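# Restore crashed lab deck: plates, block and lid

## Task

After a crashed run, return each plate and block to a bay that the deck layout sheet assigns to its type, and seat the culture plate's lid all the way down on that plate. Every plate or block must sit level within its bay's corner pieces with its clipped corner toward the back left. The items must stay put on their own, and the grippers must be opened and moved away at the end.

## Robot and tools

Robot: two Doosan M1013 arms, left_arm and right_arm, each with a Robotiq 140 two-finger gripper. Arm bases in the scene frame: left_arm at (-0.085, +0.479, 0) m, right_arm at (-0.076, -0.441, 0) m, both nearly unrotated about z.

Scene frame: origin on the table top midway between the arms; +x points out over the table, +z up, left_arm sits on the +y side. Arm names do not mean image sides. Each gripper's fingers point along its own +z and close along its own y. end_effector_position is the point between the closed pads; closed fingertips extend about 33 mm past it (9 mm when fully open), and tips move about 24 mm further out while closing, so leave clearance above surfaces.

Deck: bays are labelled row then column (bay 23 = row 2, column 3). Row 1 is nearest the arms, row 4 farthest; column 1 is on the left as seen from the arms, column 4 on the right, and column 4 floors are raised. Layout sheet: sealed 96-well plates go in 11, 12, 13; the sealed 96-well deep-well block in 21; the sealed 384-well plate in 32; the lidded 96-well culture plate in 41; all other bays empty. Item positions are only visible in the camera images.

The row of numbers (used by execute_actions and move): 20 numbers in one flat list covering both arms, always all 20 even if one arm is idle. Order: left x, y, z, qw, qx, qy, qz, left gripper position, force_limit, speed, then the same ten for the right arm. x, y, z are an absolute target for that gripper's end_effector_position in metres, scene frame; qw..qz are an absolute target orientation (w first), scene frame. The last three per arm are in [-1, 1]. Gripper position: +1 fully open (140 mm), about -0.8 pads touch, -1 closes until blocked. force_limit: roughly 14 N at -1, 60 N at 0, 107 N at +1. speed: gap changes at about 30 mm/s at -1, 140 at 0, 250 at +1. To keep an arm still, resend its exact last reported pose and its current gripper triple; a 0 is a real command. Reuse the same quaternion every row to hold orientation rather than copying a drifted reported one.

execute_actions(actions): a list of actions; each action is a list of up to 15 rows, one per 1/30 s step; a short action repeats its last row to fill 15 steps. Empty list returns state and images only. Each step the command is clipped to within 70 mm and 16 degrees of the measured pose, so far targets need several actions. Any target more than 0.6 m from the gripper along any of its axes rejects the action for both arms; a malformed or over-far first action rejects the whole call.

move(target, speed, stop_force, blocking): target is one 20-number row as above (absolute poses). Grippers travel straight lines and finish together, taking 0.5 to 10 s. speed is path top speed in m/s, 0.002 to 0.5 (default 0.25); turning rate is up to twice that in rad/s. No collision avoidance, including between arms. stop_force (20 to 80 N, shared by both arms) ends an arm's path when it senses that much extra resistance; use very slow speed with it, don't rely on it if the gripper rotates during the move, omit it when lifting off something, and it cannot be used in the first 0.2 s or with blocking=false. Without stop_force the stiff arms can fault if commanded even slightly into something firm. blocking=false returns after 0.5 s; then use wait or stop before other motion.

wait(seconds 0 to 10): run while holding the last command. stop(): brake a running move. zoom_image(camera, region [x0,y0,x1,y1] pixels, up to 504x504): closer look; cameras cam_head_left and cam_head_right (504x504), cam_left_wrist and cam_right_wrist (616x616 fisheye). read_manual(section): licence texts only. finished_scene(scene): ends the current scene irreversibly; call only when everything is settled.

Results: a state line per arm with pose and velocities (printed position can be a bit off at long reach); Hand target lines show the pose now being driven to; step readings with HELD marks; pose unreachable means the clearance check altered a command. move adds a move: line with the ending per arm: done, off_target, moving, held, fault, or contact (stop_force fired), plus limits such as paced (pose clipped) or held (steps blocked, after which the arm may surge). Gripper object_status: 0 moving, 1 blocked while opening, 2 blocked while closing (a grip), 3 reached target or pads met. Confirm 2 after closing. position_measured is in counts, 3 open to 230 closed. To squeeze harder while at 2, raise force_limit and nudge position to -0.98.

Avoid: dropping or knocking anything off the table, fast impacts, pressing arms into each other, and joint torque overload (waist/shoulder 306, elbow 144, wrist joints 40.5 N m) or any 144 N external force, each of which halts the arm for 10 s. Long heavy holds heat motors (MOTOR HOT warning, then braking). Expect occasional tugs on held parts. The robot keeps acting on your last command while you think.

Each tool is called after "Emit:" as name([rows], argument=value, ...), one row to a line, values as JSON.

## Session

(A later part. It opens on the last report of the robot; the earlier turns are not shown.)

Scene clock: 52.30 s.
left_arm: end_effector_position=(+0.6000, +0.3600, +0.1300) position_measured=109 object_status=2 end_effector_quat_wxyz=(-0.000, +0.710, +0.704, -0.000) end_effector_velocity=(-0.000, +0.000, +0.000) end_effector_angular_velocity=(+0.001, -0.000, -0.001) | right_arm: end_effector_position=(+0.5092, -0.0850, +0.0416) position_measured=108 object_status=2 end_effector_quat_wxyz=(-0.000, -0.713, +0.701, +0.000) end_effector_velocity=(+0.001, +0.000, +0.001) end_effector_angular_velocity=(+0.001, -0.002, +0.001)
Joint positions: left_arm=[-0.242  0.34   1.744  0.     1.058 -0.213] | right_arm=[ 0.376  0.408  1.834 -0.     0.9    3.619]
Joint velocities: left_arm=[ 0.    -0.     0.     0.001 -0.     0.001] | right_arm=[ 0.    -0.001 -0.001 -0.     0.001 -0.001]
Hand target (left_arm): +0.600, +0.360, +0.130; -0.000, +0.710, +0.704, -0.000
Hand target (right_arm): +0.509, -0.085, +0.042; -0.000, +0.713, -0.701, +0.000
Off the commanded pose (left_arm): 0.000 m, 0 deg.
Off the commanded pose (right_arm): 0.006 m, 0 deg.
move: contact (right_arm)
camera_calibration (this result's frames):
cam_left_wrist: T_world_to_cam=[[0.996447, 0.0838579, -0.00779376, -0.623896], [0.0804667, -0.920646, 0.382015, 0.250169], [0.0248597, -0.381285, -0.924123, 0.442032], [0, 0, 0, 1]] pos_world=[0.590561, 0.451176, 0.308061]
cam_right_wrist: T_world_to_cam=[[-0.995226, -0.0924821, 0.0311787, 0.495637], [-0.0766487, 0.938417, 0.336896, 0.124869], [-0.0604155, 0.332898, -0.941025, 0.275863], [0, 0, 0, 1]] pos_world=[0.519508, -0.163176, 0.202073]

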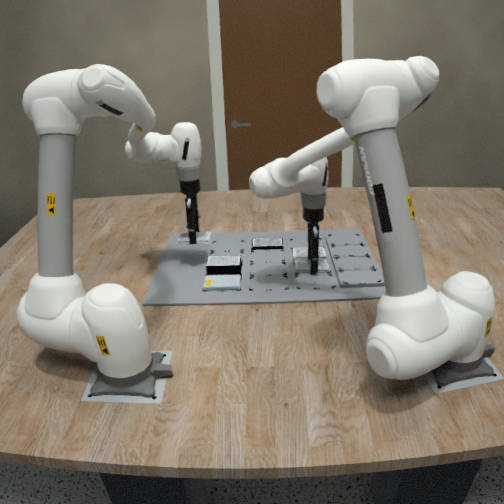

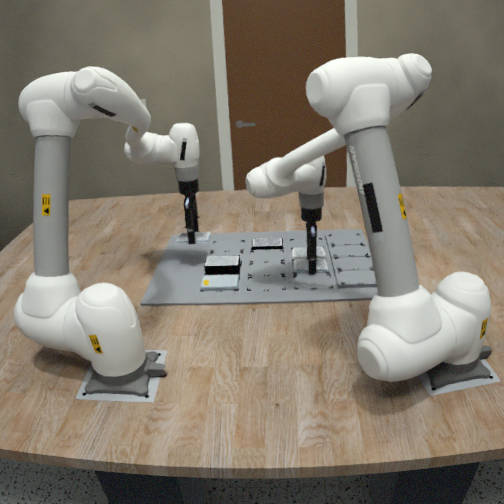

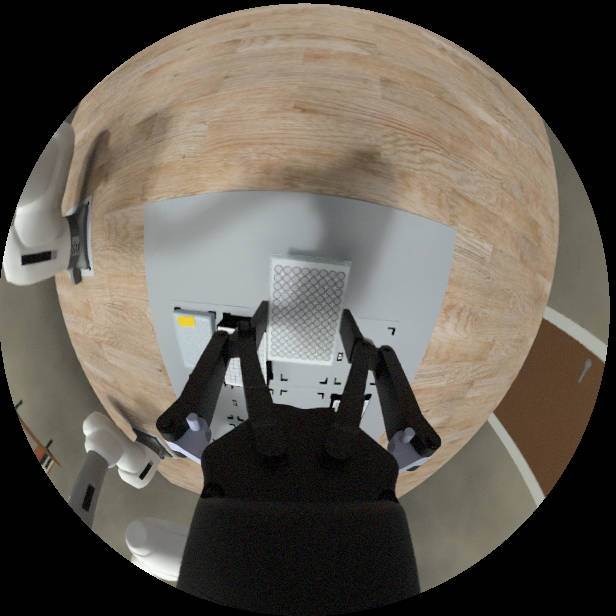

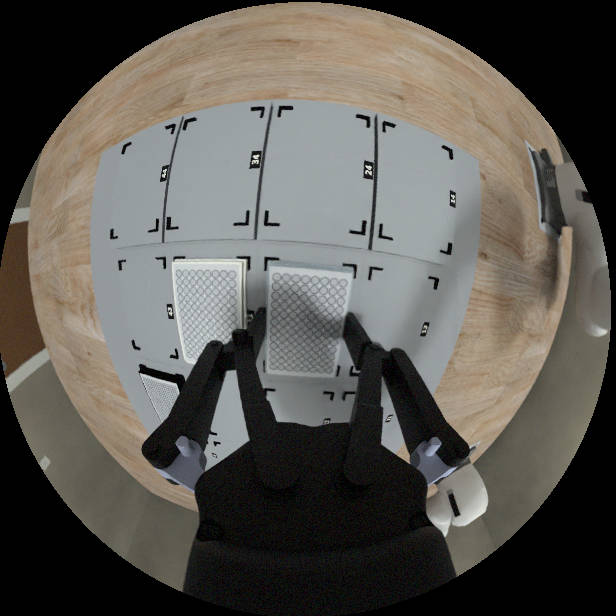

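Good. Release, probe the +y end.

Emit:
move(target=[0.60,0.36,0.13,0,0.7102,0.7040,0,-1,0,-0.6,0.5092,-0.0850,0.0422,0,0.7133,-0.7009,0,0.3,0,-0.6], speed=0.01)

Emit:
move(target=[0.60,0.36,0.13,0,0.7102,0.7040,0,-1,0,-0.6,0.5092,-0.0850,0.064,0,0.7133,-0.7009,0,0.3,0,-0.6], speed=0.05)

Emit:
move(target=[0.60,0.36,0.13,0,0.7102,0.7040,0,-1,0,-0.6,0.5092,-0.035,0.062,0,0.7133,-0.7009,0,-0.3,0,0], speed=0.08)

Emit:
move(target=[0.60,0.36,0.13,0,0.7102,0.7040,0,-1,0,-0.6,0.5092,-0.035,0.050,0,0.7133,-0.7009,0,-0.3,0,0], speed=0.006, stop_force=20)

Scene clock: 53.50 s.
left_arm: end_effector_position=(+0.6000, +0.3600, +0.1300) position_measured=109 object_status=2 end_effector_quat_wxyz=(-0.000, +0.710, +0.704, -0.000) end_effector_velocity=(+0.000, +0.001, +0.001) end_effector_angular_velocity=(+0.002, -0.001, -0.001) | right_arm: end_effector_position=(+0.5092, -0.0850, +0.0422) position_measured=91 object_status=3 end_effector_quat_wxyz=(-0.000, -0.713, +0.701, -0.000) end_effector_velocity=(+0.000, -0.001, +0.000) end_effector_angular_velocity=(-0.000, +0.000, -0.002)
Joint positions: left_arm=[-0.242  0.34   1.744  0.     1.058 -0.213] | right_arm=[ 0.376  0.407  1.833 -0.     0.901  3.619]
Joint velocities: left_arm=[ 0.    -0.001 -0.     0.002  0.     0.   ] | right_arm=[-0.001  0.    -0.    -0.     0.     0.001]
Hand target (left_arm): +0.600, +0.360, +0.130; -0.000, +0.710, +0.704, -0.000
Hand target (right_arm): +0.509, -0.085, +0.042; +0.000, +0.713, -0.701, +0.000
Off the commanded pose (left_arm): 0.000 m, 0 deg.
Off the commanded pose (right_arm): 0.000 m, 0 deg.
move: done
camera_calibration (this result's frames):
cam_left_wrist: T_world_to_cam=[[0.996447, 0.0838577, -0.00779365, -0.623896], [0.0804664, -0.920646, 0.382015, 0.250169], [0.0248597, -0.381285, -0.924123, 0.442032], [0, 0, 0, 1]] pos_world=[0.590561, 0.451176, 0.308061]
cam_right_wrist: T_world_to_cam=[[-0.995231, -0.0924852, 0.0309992, 0.495655], [-0.0767068, 0.938385, 0.33697, 0.124665], [-0.060254, 0.332985, -0.941005, 0.276388], [0, 0, 0, 1]] pos_world=[0.519507, -0.163176, 0.20271]

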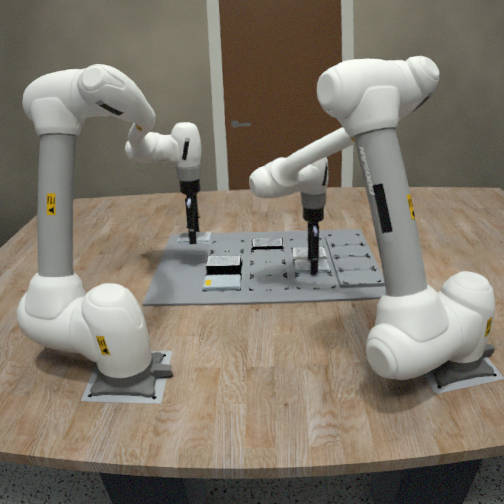

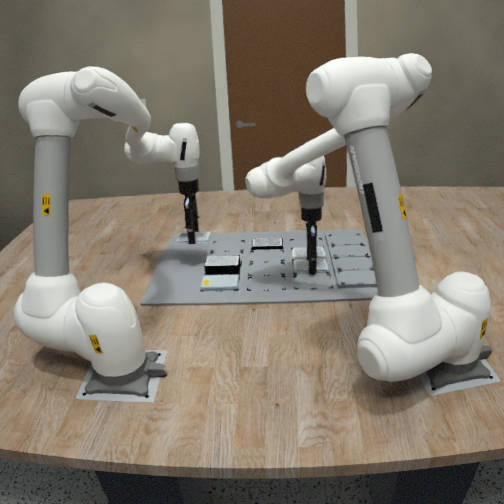

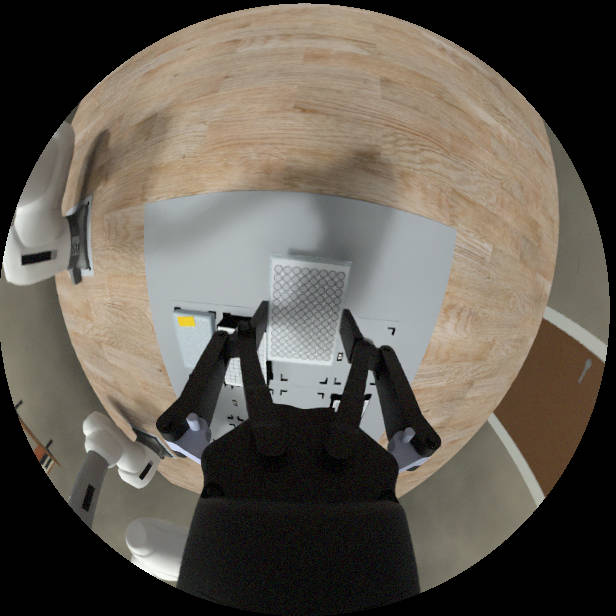

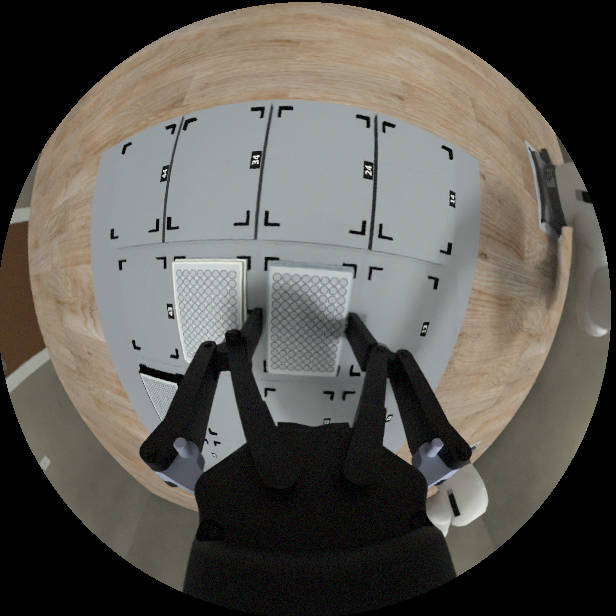

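Scene clock: 54.23 s.
left_arm: end_effector_position=(+0.6000, +0.3600, +0.1300) position_measured=109 object_status=2 end_effector_quat_wxyz=(-0.000, +0.710, +0.704, -0.000) end_effector_velocity=(-0.001, +0.001, -0.001) end_effector_angular_velocity=(+0.001, +0.001, -0.001) | right_arm: end_effector_position=(+0.5092, -0.0850, +0.0640) position_measured=91 object_status=3 end_effector_quat_wxyz=(+0.000, -0.713, +0.701, -0.000) end_effector_velocity=(-0.000, -0.000, +0.000) end_effector_angular_velocity=(-0.001, +0.001, -0.000)
Joint positions: left_arm=[-0.242  0.34   1.744  0.     1.058 -0.213] | right_arm=[ 0.376  0.385  1.818 -0.     0.938  3.62 ]
Joint velocities: left_arm=[ 0.001 -0.     0.002  0.001 -0.     0.001] | right_arm=[-0.    -0.    -0.    -0.     0.001  0.   ]
Hand target (left_arm): +0.600, +0.360, +0.130; -0.000, +0.710, +0.704, -0.000
Hand target (right_arm): +0.509, -0.085, +0.064; +0.000, +0.713, -0.701, +0.000
Off the commanded pose (left_arm): 0.000 m, 0 deg.
Off the commanded pose (right_arm): 0.000 m, 0 deg.
move: done
camera_calibration (this result's frames):
cam_left_wrist: T_world_to_cam=[[0.996447, 0.0838579, -0.00779388, -0.623896], [0.0804667, -0.920646, 0.382015, 0.250169], [0.0248596, -0.381285, -0.924123, 0.442032], [0, 0, 0, 1]] pos_world=[0.590561, 0.451176, 0.308061]
cam_right_wrist: T_world_to_cam=[[-0.995241, -0.0923884, 0.0309693, 0.494998], [-0.0766263, 0.938397, 0.336957, 0.117261], [-0.0601924, 0.33298, -0.941011, 0.296892], [0, 0, 0, 1]] pos_world=[0.519498, -0.163165, 0.224537]

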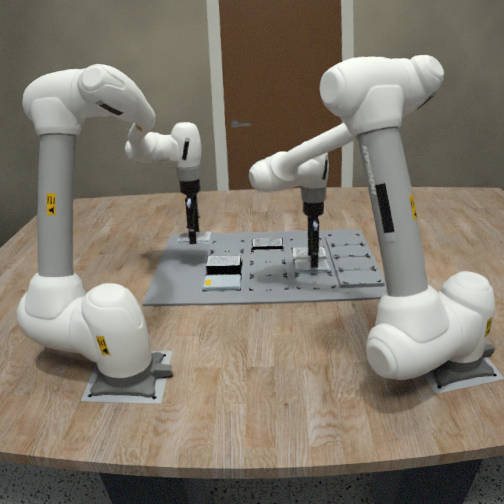

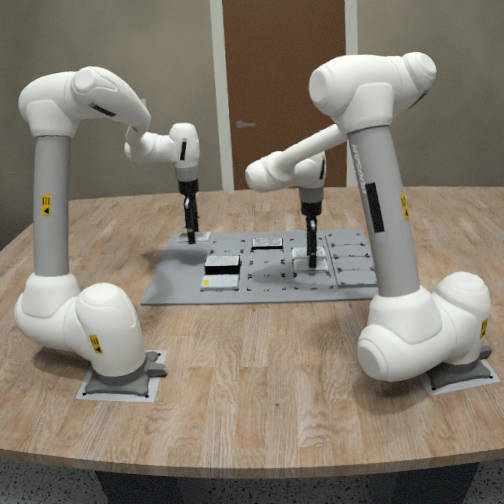

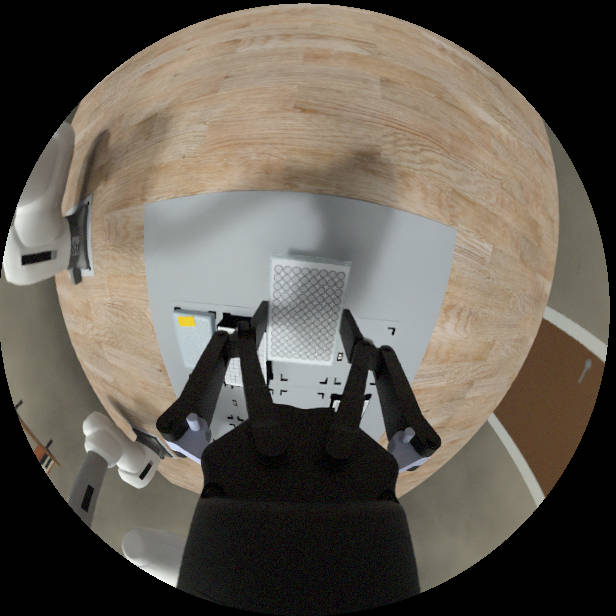

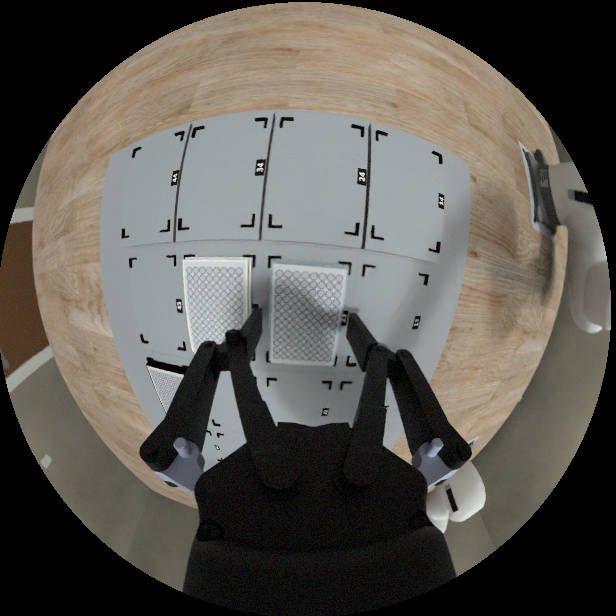

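Scene clock: 55.13 s.
left_arm: end_effector_position=(+0.6000, +0.3600, +0.1300) position_measured=109 object_status=2 end_effector_quat_wxyz=(-0.000, +0.710, +0.704, -0.000) end_effector_velocity=(+0.000, +0.000, +0.000) end_effector_angular_velocity=(+0.000, -0.001, +0.001) | right_arm: end_effector_position=(+0.5092, -0.0350, +0.0620) position_measured=167 object_status=3 end_effector_quat_wxyz=(+0.000, -0.713, +0.701, +0.000) end_effector_velocity=(+0.000, -0.000, -0.000) end_effector_angular_velocity=(+0.000, -0.000, +0.001)
Joint positions: left_arm=[-0.242  0.34   1.744  0.     1.058 -0.213] | right_arm=[0.438 0.424 1.763 0.    0.954 3.682]
Joint velocities: left_arm=[-0.    -0.    -0.     0.001 -0.001 -0.001] | right_arm=[-0.     0.    -0.     0.    -0.001 -0.002]
Hand target (left_arm): +0.600, +0.360, +0.130; -0.000, +0.710, +0.704, -0.000
Hand target (right_arm): +0.509, -0.035, +0.062; -0.000, +0.713, -0.701, -0.000
Off the commanded pose (left_arm): 0.000 m, 0 deg.
Off the commanded pose (right_arm): 0.000 m, 0 deg.
move: done
camera_calibration (this result's frames):
cam_left_wrist: T_world_to_cam=[[0.996447, 0.0838576, -0.00779338, -0.623897], [0.0804662, -0.920646, 0.382015, 0.250169], [0.0248599, -0.381285, -0.924123, 0.442032], [0, 0, 0, 1]] pos_world=[0.590561, 0.451176, 0.308061]
cam_right_wrist: T_world_to_cam=[[-0.995244, -0.0923434, 0.0310019, 0.499719], [-0.0765664, 0.938365, 0.33706, 0.0709508], [-0.0602164, 0.333083, -0.940973, 0.27832], [0, 0, 0, 1]] pos_world=[0.519535, -0.113136, 0.222485]

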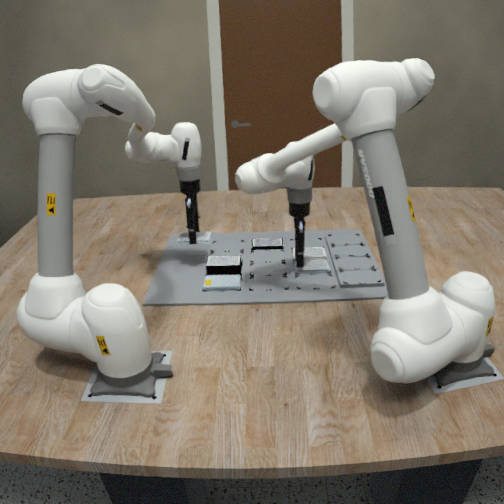

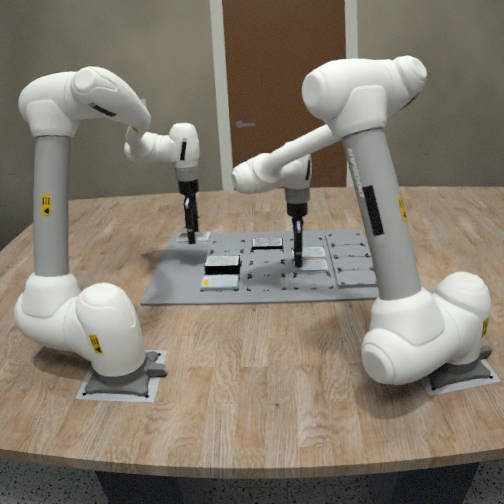

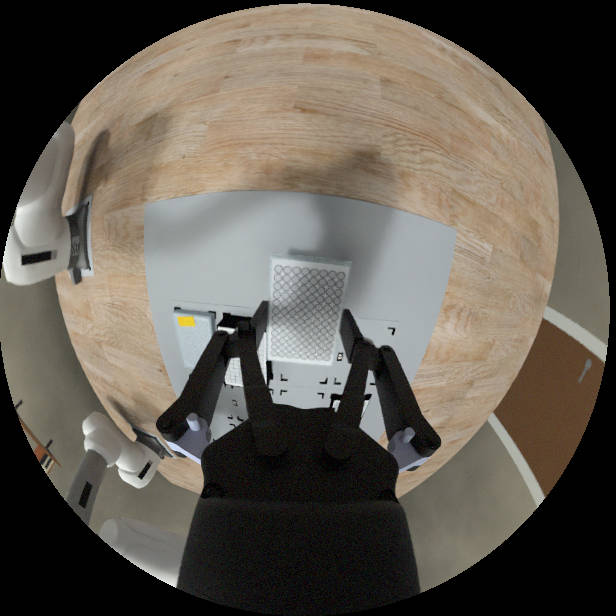

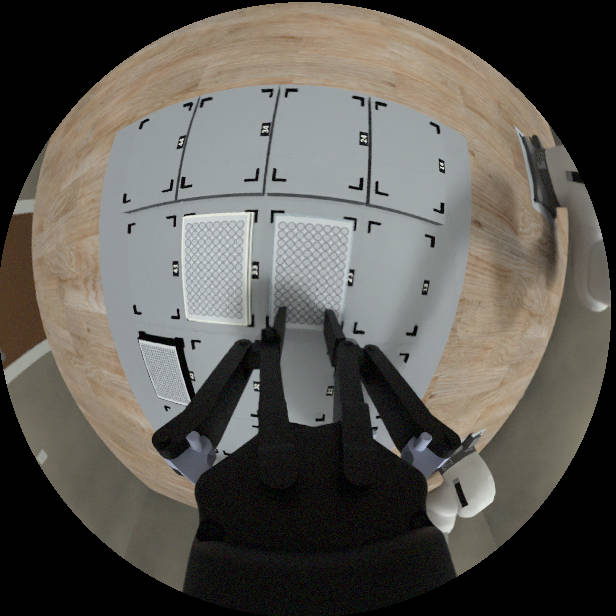

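Scene clock: 56.43 s.
left_arm: end_effector_position=(+0.6000, +0.3600, +0.1300) position_measured=109 object_status=2 end_effector_quat_wxyz=(-0.000, +0.710, +0.704, -0.000) end_effector_velocity=(+0.000, -0.000, +0.000) end_effector_angular_velocity=(-0.001, -0.000, +0.001) | right_arm: end_effector_position=(+0.5092, -0.0350, +0.0561) position_measured=167 object_status=3 end_effector_quat_wxyz=(+0.000, -0.713, +0.701, +0.000) end_effector_velocity=(+0.001, -0.001, +0.001) end_effector_angular_velocity=(-0.000, +0.000, -0.003)
Joint positions: left_arm=[-0.242  0.34   1.744  0.     1.058 -0.213] | right_arm=[0.438 0.43  1.767 0.    0.945 3.682]
Joint velocities: left_arm=[-0.     0.    -0.    -0.001  0.    -0.001] | right_arm=[-0.001 -0.    -0.001  0.     0.002  0.001]
Hand target (left_arm): +0.600, +0.360, +0.130; -0.000, +0.710, +0.704, -0.000
Hand target (right_arm): +0.509, -0.035, +0.056; -0.000, +0.713, -0.701, -0.000
Off the commanded pose (left_arm): 0.000 m, 0 deg.
Off the commanded pose (right_arm): 0.006 m, 0 deg.
move: contact (right_arm)
camera_calibration (this result's frames):
cam_left_wrist: T_world_to_cam=[[0.996447, 0.0838579, -0.0077937, -0.623896], [0.0804666, -0.920646, 0.382015, 0.250169], [0.0248598, -0.381285, -0.924123, 0.442032], [0, 0, 0, 1]] pos_world=[0.590561, 0.451176, 0.308061]
cam_right_wrist: T_world_to_cam=[[-0.995243, -0.0923515, 0.0310394, 0.499859], [-0.0765627, 0.938372, 0.337041, 0.0729489], [-0.0602528, 0.333061, -0.940978, 0.272781], [0, 0, 0, 1]] pos_world=[0.519502, -0.113143, 0.216579]

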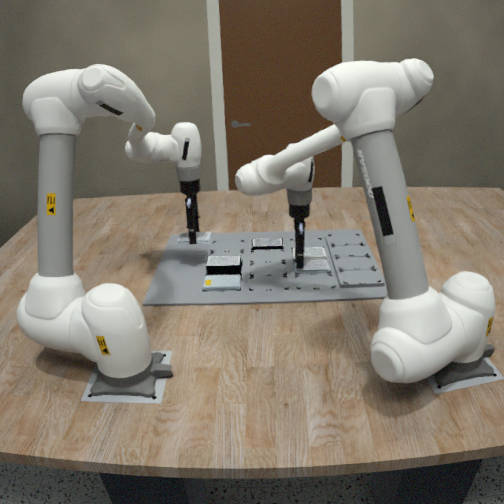

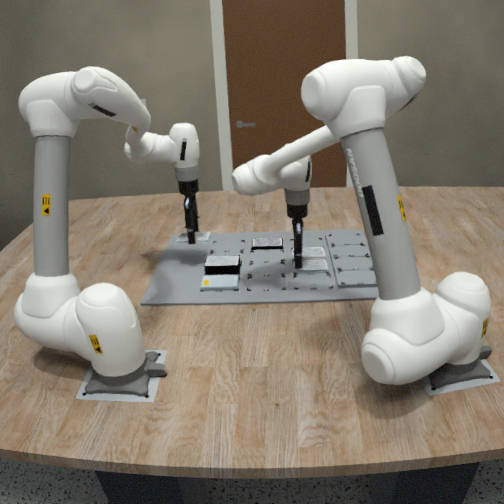

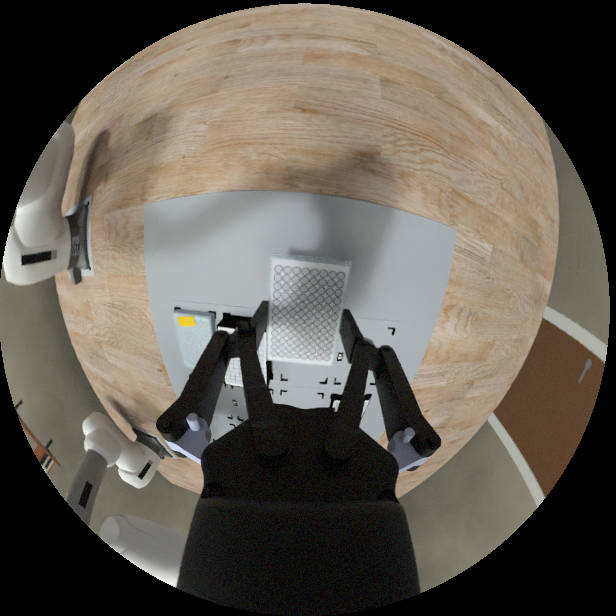

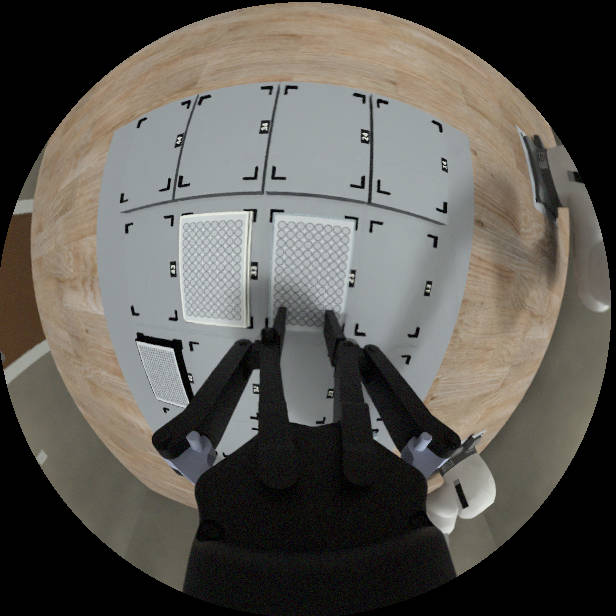

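Seated now (0.0561). Retreat right, bring left.

Emit:
move(target=[0.60,0.36,0.13,0,0.7102,0.7040,0,-1,0,-0.6,0.5092,-0.035,0.08,0,0.7133,-0.7009,0,-0.3,0,0], speed=0.08)

Emit:
move(target=[0.68,0.20,0.11,0,0.7102,0.7040,0,-1,0,-0.6,0.36,-0.36,0.20,0,0.7133,-0.7009,0,-0.3,0,0], speed=0.25)

Emit:
move(target=[0.724,-0.082,0.07,0,0.7102,0.7040,0,-1,0,-0.6,0.36,-0.36,0.20,0,0.7133,-0.7009,0,-0.3,0,0], speed=0.2)

Emit:
move(target=[0.724,-0.082,0.047,0,0.7102,0.7040,0,-1,0,-0.6,0.36,-0.36,0.20,0,0.7133,-0.7009,0,-0.3,0,0], speed=0.03)

Emit:
zoom_image(camera="cam_left_wrist", region=[230,235,390,395])

Scene clock: 57.73 s.
left_arm: end_effector_position=(+0.6000, +0.3600, +0.1300) position_measured=109 object_status=2 end_effector_quat_wxyz=(-0.000, +0.710, +0.704, -0.000) end_effector_velocity=(+0.000, -0.000, +0.000) end_effector_angular_velocity=(-0.001, -0.001, +0.001) | right_arm: end_effector_position=(+0.5092, -0.0350, +0.0800) position_measured=167 object_status=3 end_effector_quat_wxyz=(-0.000, -0.713, +0.701, -0.000) end_effector_velocity=(+0.000, +0.000, -0.000) end_effector_angular_velocity=(+0.001, -0.001, -0.001)
Joint positions: left_arm=[-0.242  0.34   1.744  0.     1.058 -0.213] | right_arm=[ 0.438  0.407  1.75  -0.     0.984  3.682]
Joint velocities: left_arm=[ 0.    -0.    -0.    -0.001 -0.001  0.   ] | right_arm=[ 0.     0.    -0.    -0.    -0.002  0.001]
Hand target (left_arm): +0.600, +0.360, +0.130; -0.000, +0.710, +0.704, -0.000
Hand target (right_arm): +0.509, -0.035, +0.080; +0.000, +0.713, -0.701, +0.000
Off the commanded pose (left_arm): 0.000 m, 0 deg.
Off the commanded pose (right_arm): 0.000 m, 0 deg.
move: done
camera_calibration (this result's frames):
cam_left_wrist: T_world_to_cam=[[0.996447, 0.0838577, -0.0077937, -0.623896], [0.0804665, -0.920646, 0.382015, 0.250169], [0.0248597, -0.381285, -0.924123, 0.442032], [0, 0, 0, 1]] pos_world=[0.590561, 0.451176, 0.308061]
cam_right_wrist: T_world_to_cam=[[-0.995241, -0.0923767, 0.0309993, 0.499111], [-0.0766059, 0.938402, 0.336948, 0.0649548], [-0.0602159, 0.33297, -0.941013, 0.295294], [0, 0, 0, 1]] pos_world=[0.519493, -0.113172, 0.240517]

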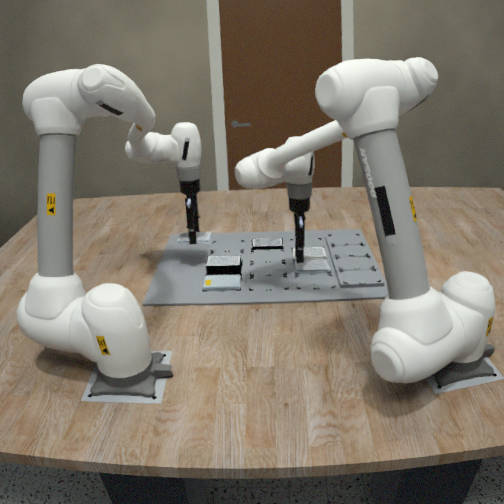

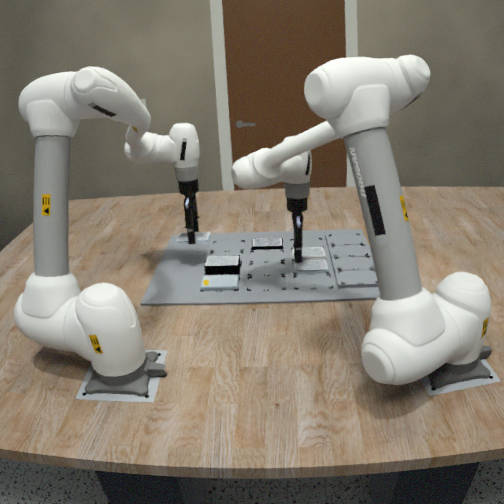

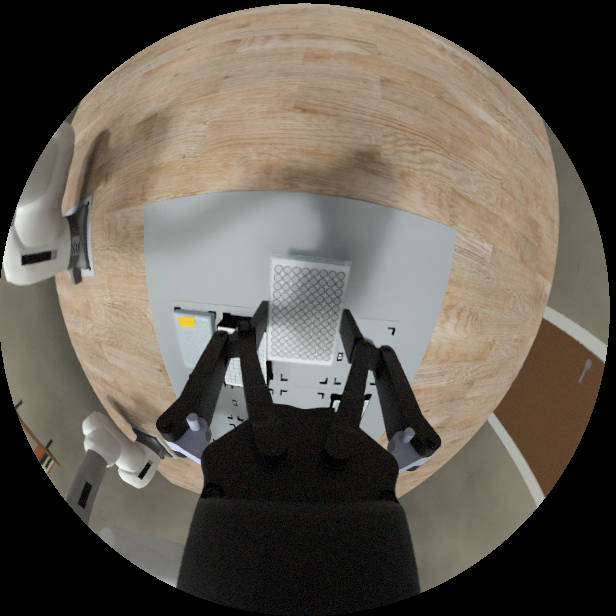

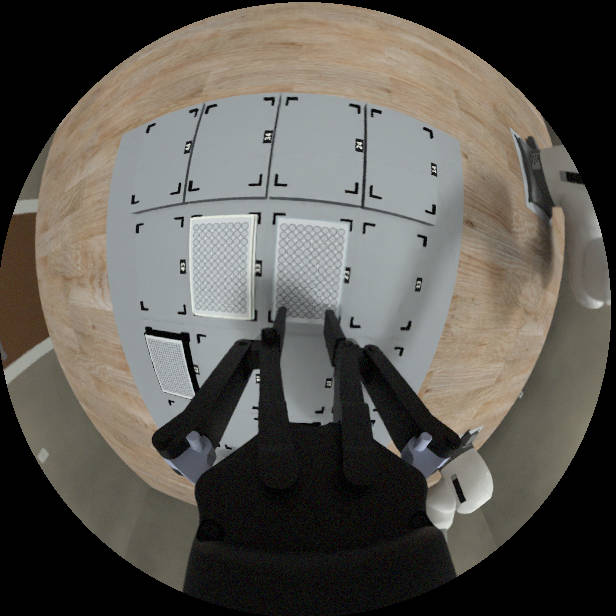

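Scene clock: 59.63 s.
left_arm: end_effector_position=(+0.6797, +0.1998, +0.1098) position_measured=109 object_status=2 end_effector_quat_wxyz=(-0.000, +0.710, +0.704, -0.000) end_effector_velocity=(+0.000, -0.000, -0.001) end_effector_angular_velocity=(+0.000, +0.000, -0.000) | right_arm: end_effector_position=(+0.3596, -0.3602, +0.2003) position_measured=167 object_status=3 end_effector_quat_wxyz=(-0.000, -0.713, +0.701, -0.000) end_effector_velocity=(+0.000, -0.000, +0.000) end_effector_angular_velocity=(+0.000, -0.001, +0.001)
Joint positions: left_arm=[-0.413  0.526  1.502 -0.     1.114 -0.384] | right_arm=[-0.015 -0.105  2.112 -0.     1.135  3.229]
Joint velocities: left_arm=[-0.     0.001 -0.     0.    -0.     0.   ] | right_arm=[-0.001 -0.001  0.     0.    -0.001 -0.002]
Hand target (left_arm): +0.680, +0.200, +0.110; -0.000, +0.710, +0.704, -0.000
Hand target (right_arm): +0.360, -0.360, +0.200; +0.000, +0.713, -0.701, +0.000
Off the commanded pose (left_arm): 0.000 m, 0 deg.
Off the commanded pose (right_arm): 0.001 m, 0 deg.
move: done
camera_calibration (this result's frames):
cam_left_wrist: T_world_to_cam=[[0.996451, 0.0838024, -0.00794656, -0.689984], [0.0804738, -0.920648, 0.382009, 0.103958], [0.0246973, -0.381292, -0.924125, 0.360435], [0, 0, 0, 1]] pos_world=[0.670267, 0.290962, 0.287891]
cam_right_wrist: T_world_to_cam=[[-0.995238, -0.092346, 0.0311881, 0.316456], [-0.0765373, 0.938538, 0.336583, 0.318161], [-0.0603533, 0.332593, -0.941137, 0.507704], [0, 0, 0, 1]] pos_world=[0.369942, -0.438242, 0.360862]

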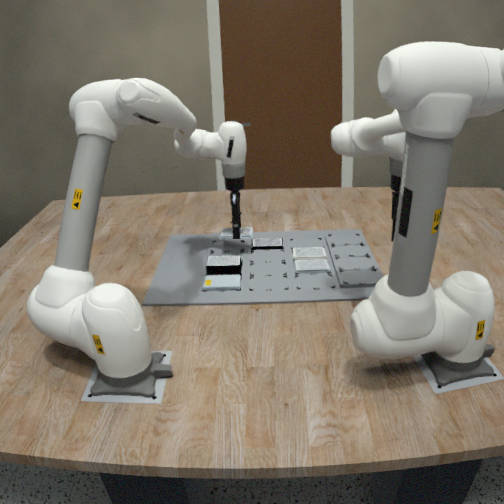

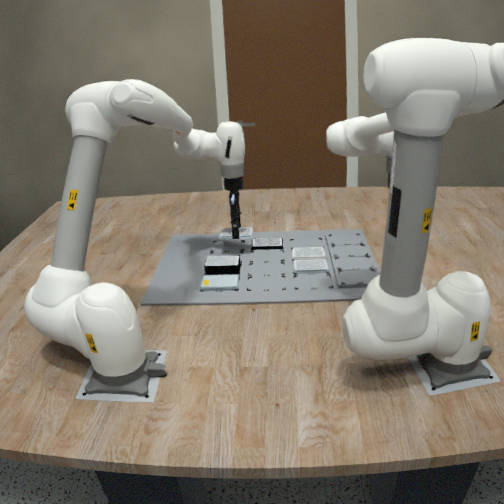

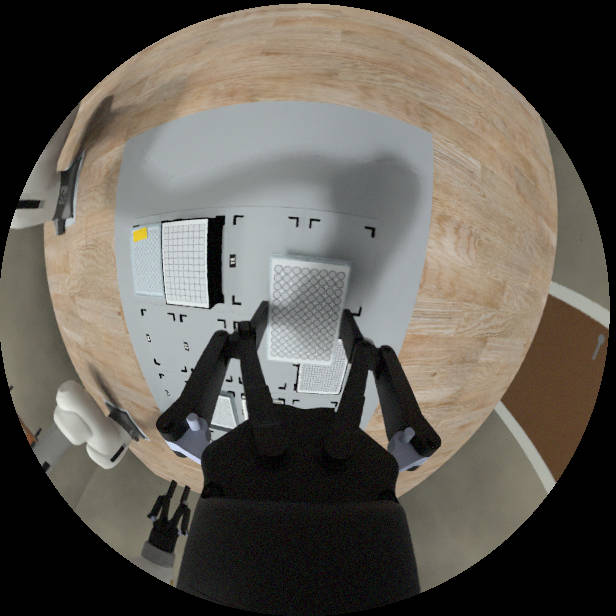

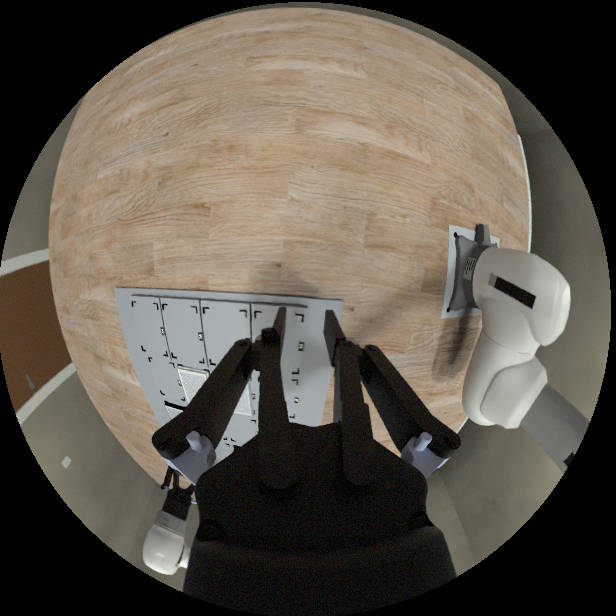

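Scene clock: 61.43 s.
left_arm: end_effector_position=(+0.7234, -0.0822, +0.0698) position_measured=109 object_status=2 end_effector_quat_wxyz=(-0.000, +0.710, +0.704, -0.000) end_effector_velocity=(+0.001, +0.001, +0.000) end_effector_angular_velocity=(+0.001, -0.001, -0.000) | right_arm: end_effector_position=(+0.3600, -0.3600, +0.2000) position_measured=167 object_status=3 end_effector_quat_wxyz=(+0.000, -0.713, +0.701, -0.000) end_effector_velocity=(+0.000, +0.000, -0.000) end_effector_angular_velocity=(+0.000, -0.000, -0.001)
Joint positions: left_arm=[-0.663  0.817  1.071 -0.     1.254 -0.633] | right_arm=[-0.015 -0.104  2.112 -0.     1.134  3.229]
Joint velocities: left_arm=[ 0.001  0.    -0.001  0.001 -0.     0.001] | right_arm=[ 0.     0.     0.     0.    -0.     0.001]
Hand target (left_arm): +0.723, -0.082, +0.070; -0.000, +0.710, +0.704, -0.000
Hand target (right_arm): +0.360, -0.360, +0.200; -0.000, +0.713, -0.701, +0.000
Off the commanded pose (left_arm): 0.001 m, 0 deg.
Off the commanded pose (right_arm): 0.000 m, 0 deg.
move: done
camera_calibration (this result's frames):
cam_left_wrist: T_world_to_cam=[[0.996465, 0.0836272, -0.00794674, -0.71025], [0.0803141, -0.920695, 0.381931, -0.143738], [0.0246233, -0.381219, -0.924157, 0.214916], [0, 0, 0, 1]] pos_world=[0.713992, 0.008987, 0.24787]
cam_right_wrist: T_world_to_cam=[[-0.995239, -0.0924053, 0.0309981, 0.316863], [-0.0766317, 0.938392, 0.33697, 0.31806], [-0.0602261, 0.33299, -0.941005, 0.507445], [0, 0, 0, 1]] pos_world=[0.37029, -0.438159, 0.360509]

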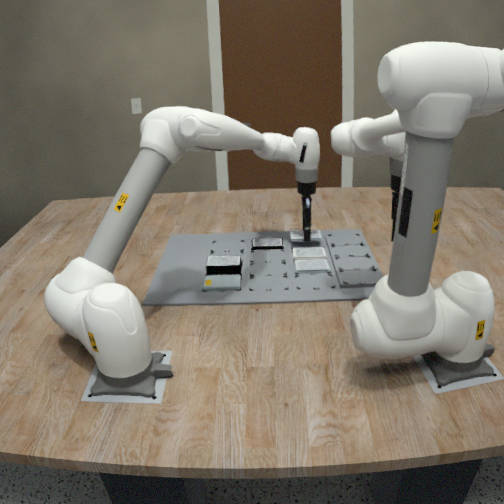

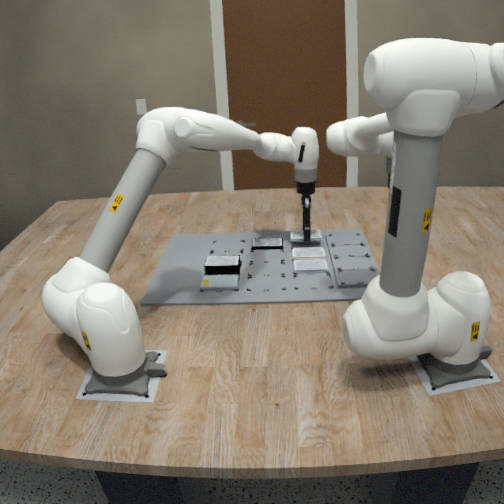

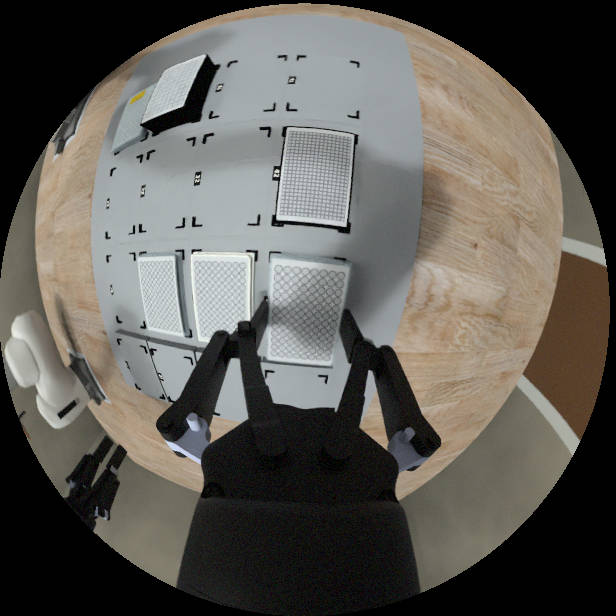

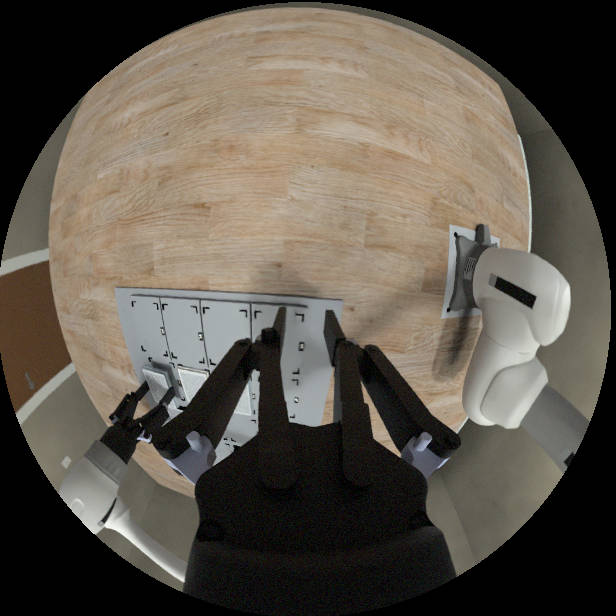

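Scene clock: 62.43 s.
left_arm: end_effector_position=(+0.7240, -0.0820, +0.0469) position_measured=109 object_status=2 end_effector_quat_wxyz=(-0.000, +0.710, +0.704, +0.000) end_effector_velocity=(+0.000, -0.000, -0.000) end_effector_angular_velocity=(+0.000, +0.000, -0.003) | right_arm: end_effector_position=(+0.3600, -0.3600, +0.2000) position_measured=167 object_status=3 end_effector_quat_wxyz=(+0.000, -0.713, +0.701, -0.000) end_effector_velocity=(+0.000, +0.000, -0.000) end_effector_angular_velocity=(+0.000, -0.000, +0.000)
Joint positions: left_arm=[-0.662  0.831  1.088  0.     1.222 -0.633] | right_arm=[-0.015 -0.104  2.112 -0.     1.134  3.229]
Joint velocities: left_arm=[ 0.     0.001 -0.001 -0.     0.     0.003] | right_arm=[ 0.  0.  0. -0. -0. -0.]
Hand target (left_arm): +0.724, -0.082, +0.047; -0.000, +0.710, +0.704, +0.000
Hand target (right_arm): +0.360, -0.360, +0.200; -0.000, +0.713, -0.701, -0.000
Off the commanded pose (left_arm): 0.000 m, 0 deg.
Off the commanded pose (right_arm): 0.000 m, 0 deg.
move: done
camera_calibration (this result's frames):
cam_left_wrist: T_world_to_cam=[[0.996429, 0.0840729, -0.0078532, -0.710977], [0.0806899, -0.920655, 0.381946, -0.135124], [0.0248813, -0.381216, -0.924151, 0.193646], [0, 0, 0, 1]] pos_world=[0.714523, 0.00919275, 0.224985]
cam_right_wrist: T_world_to_cam=[[-0.995239, -0.0924054, 0.0309974, 0.316864], [-0.0766321, 0.938391, 0.33697, 0.31806], [-0.0602255, 0.332991, -0.941005, 0.507445], [0, 0, 0, 1]] pos_world=[0.37029, -0.438159, 0.360509]

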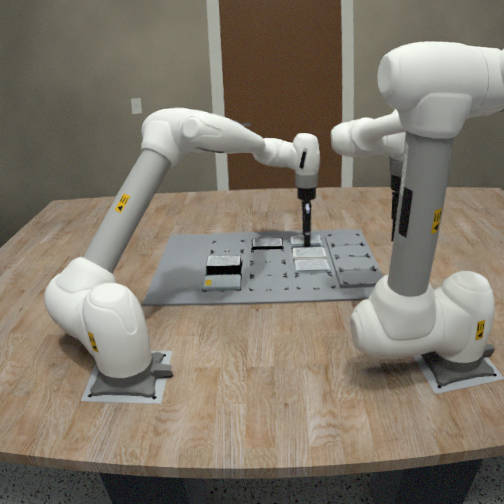

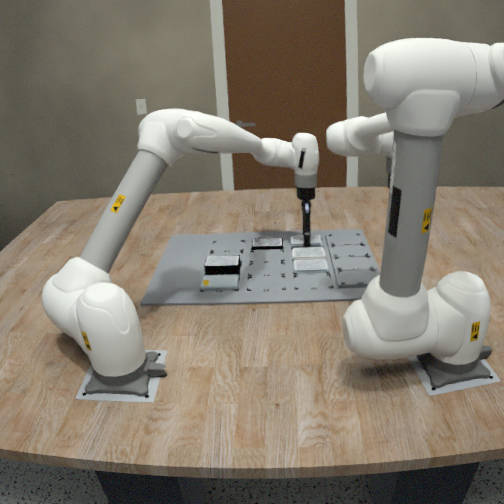

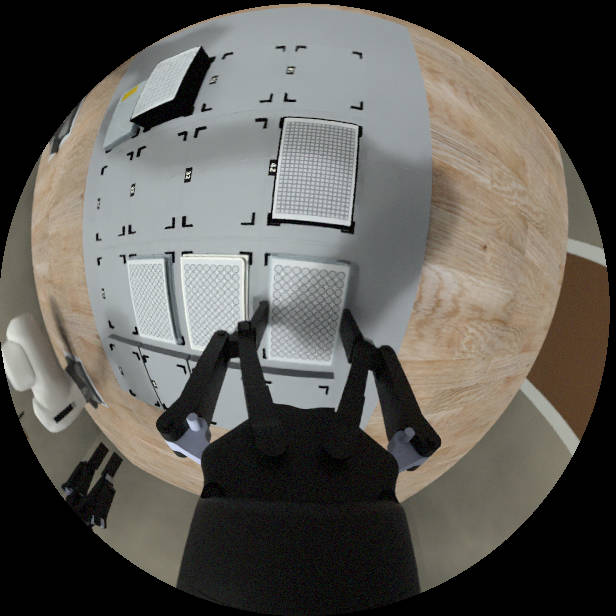

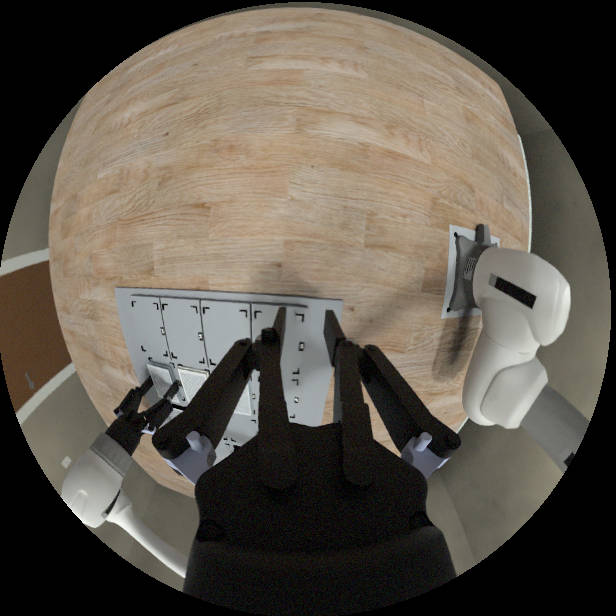

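Region (230, 235, 390, 395) of cam_left_wrist's 616x616 image, scaled by 3.150, with more detail than that image has.

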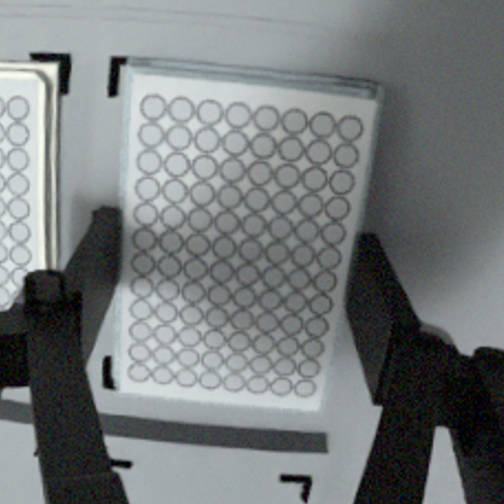

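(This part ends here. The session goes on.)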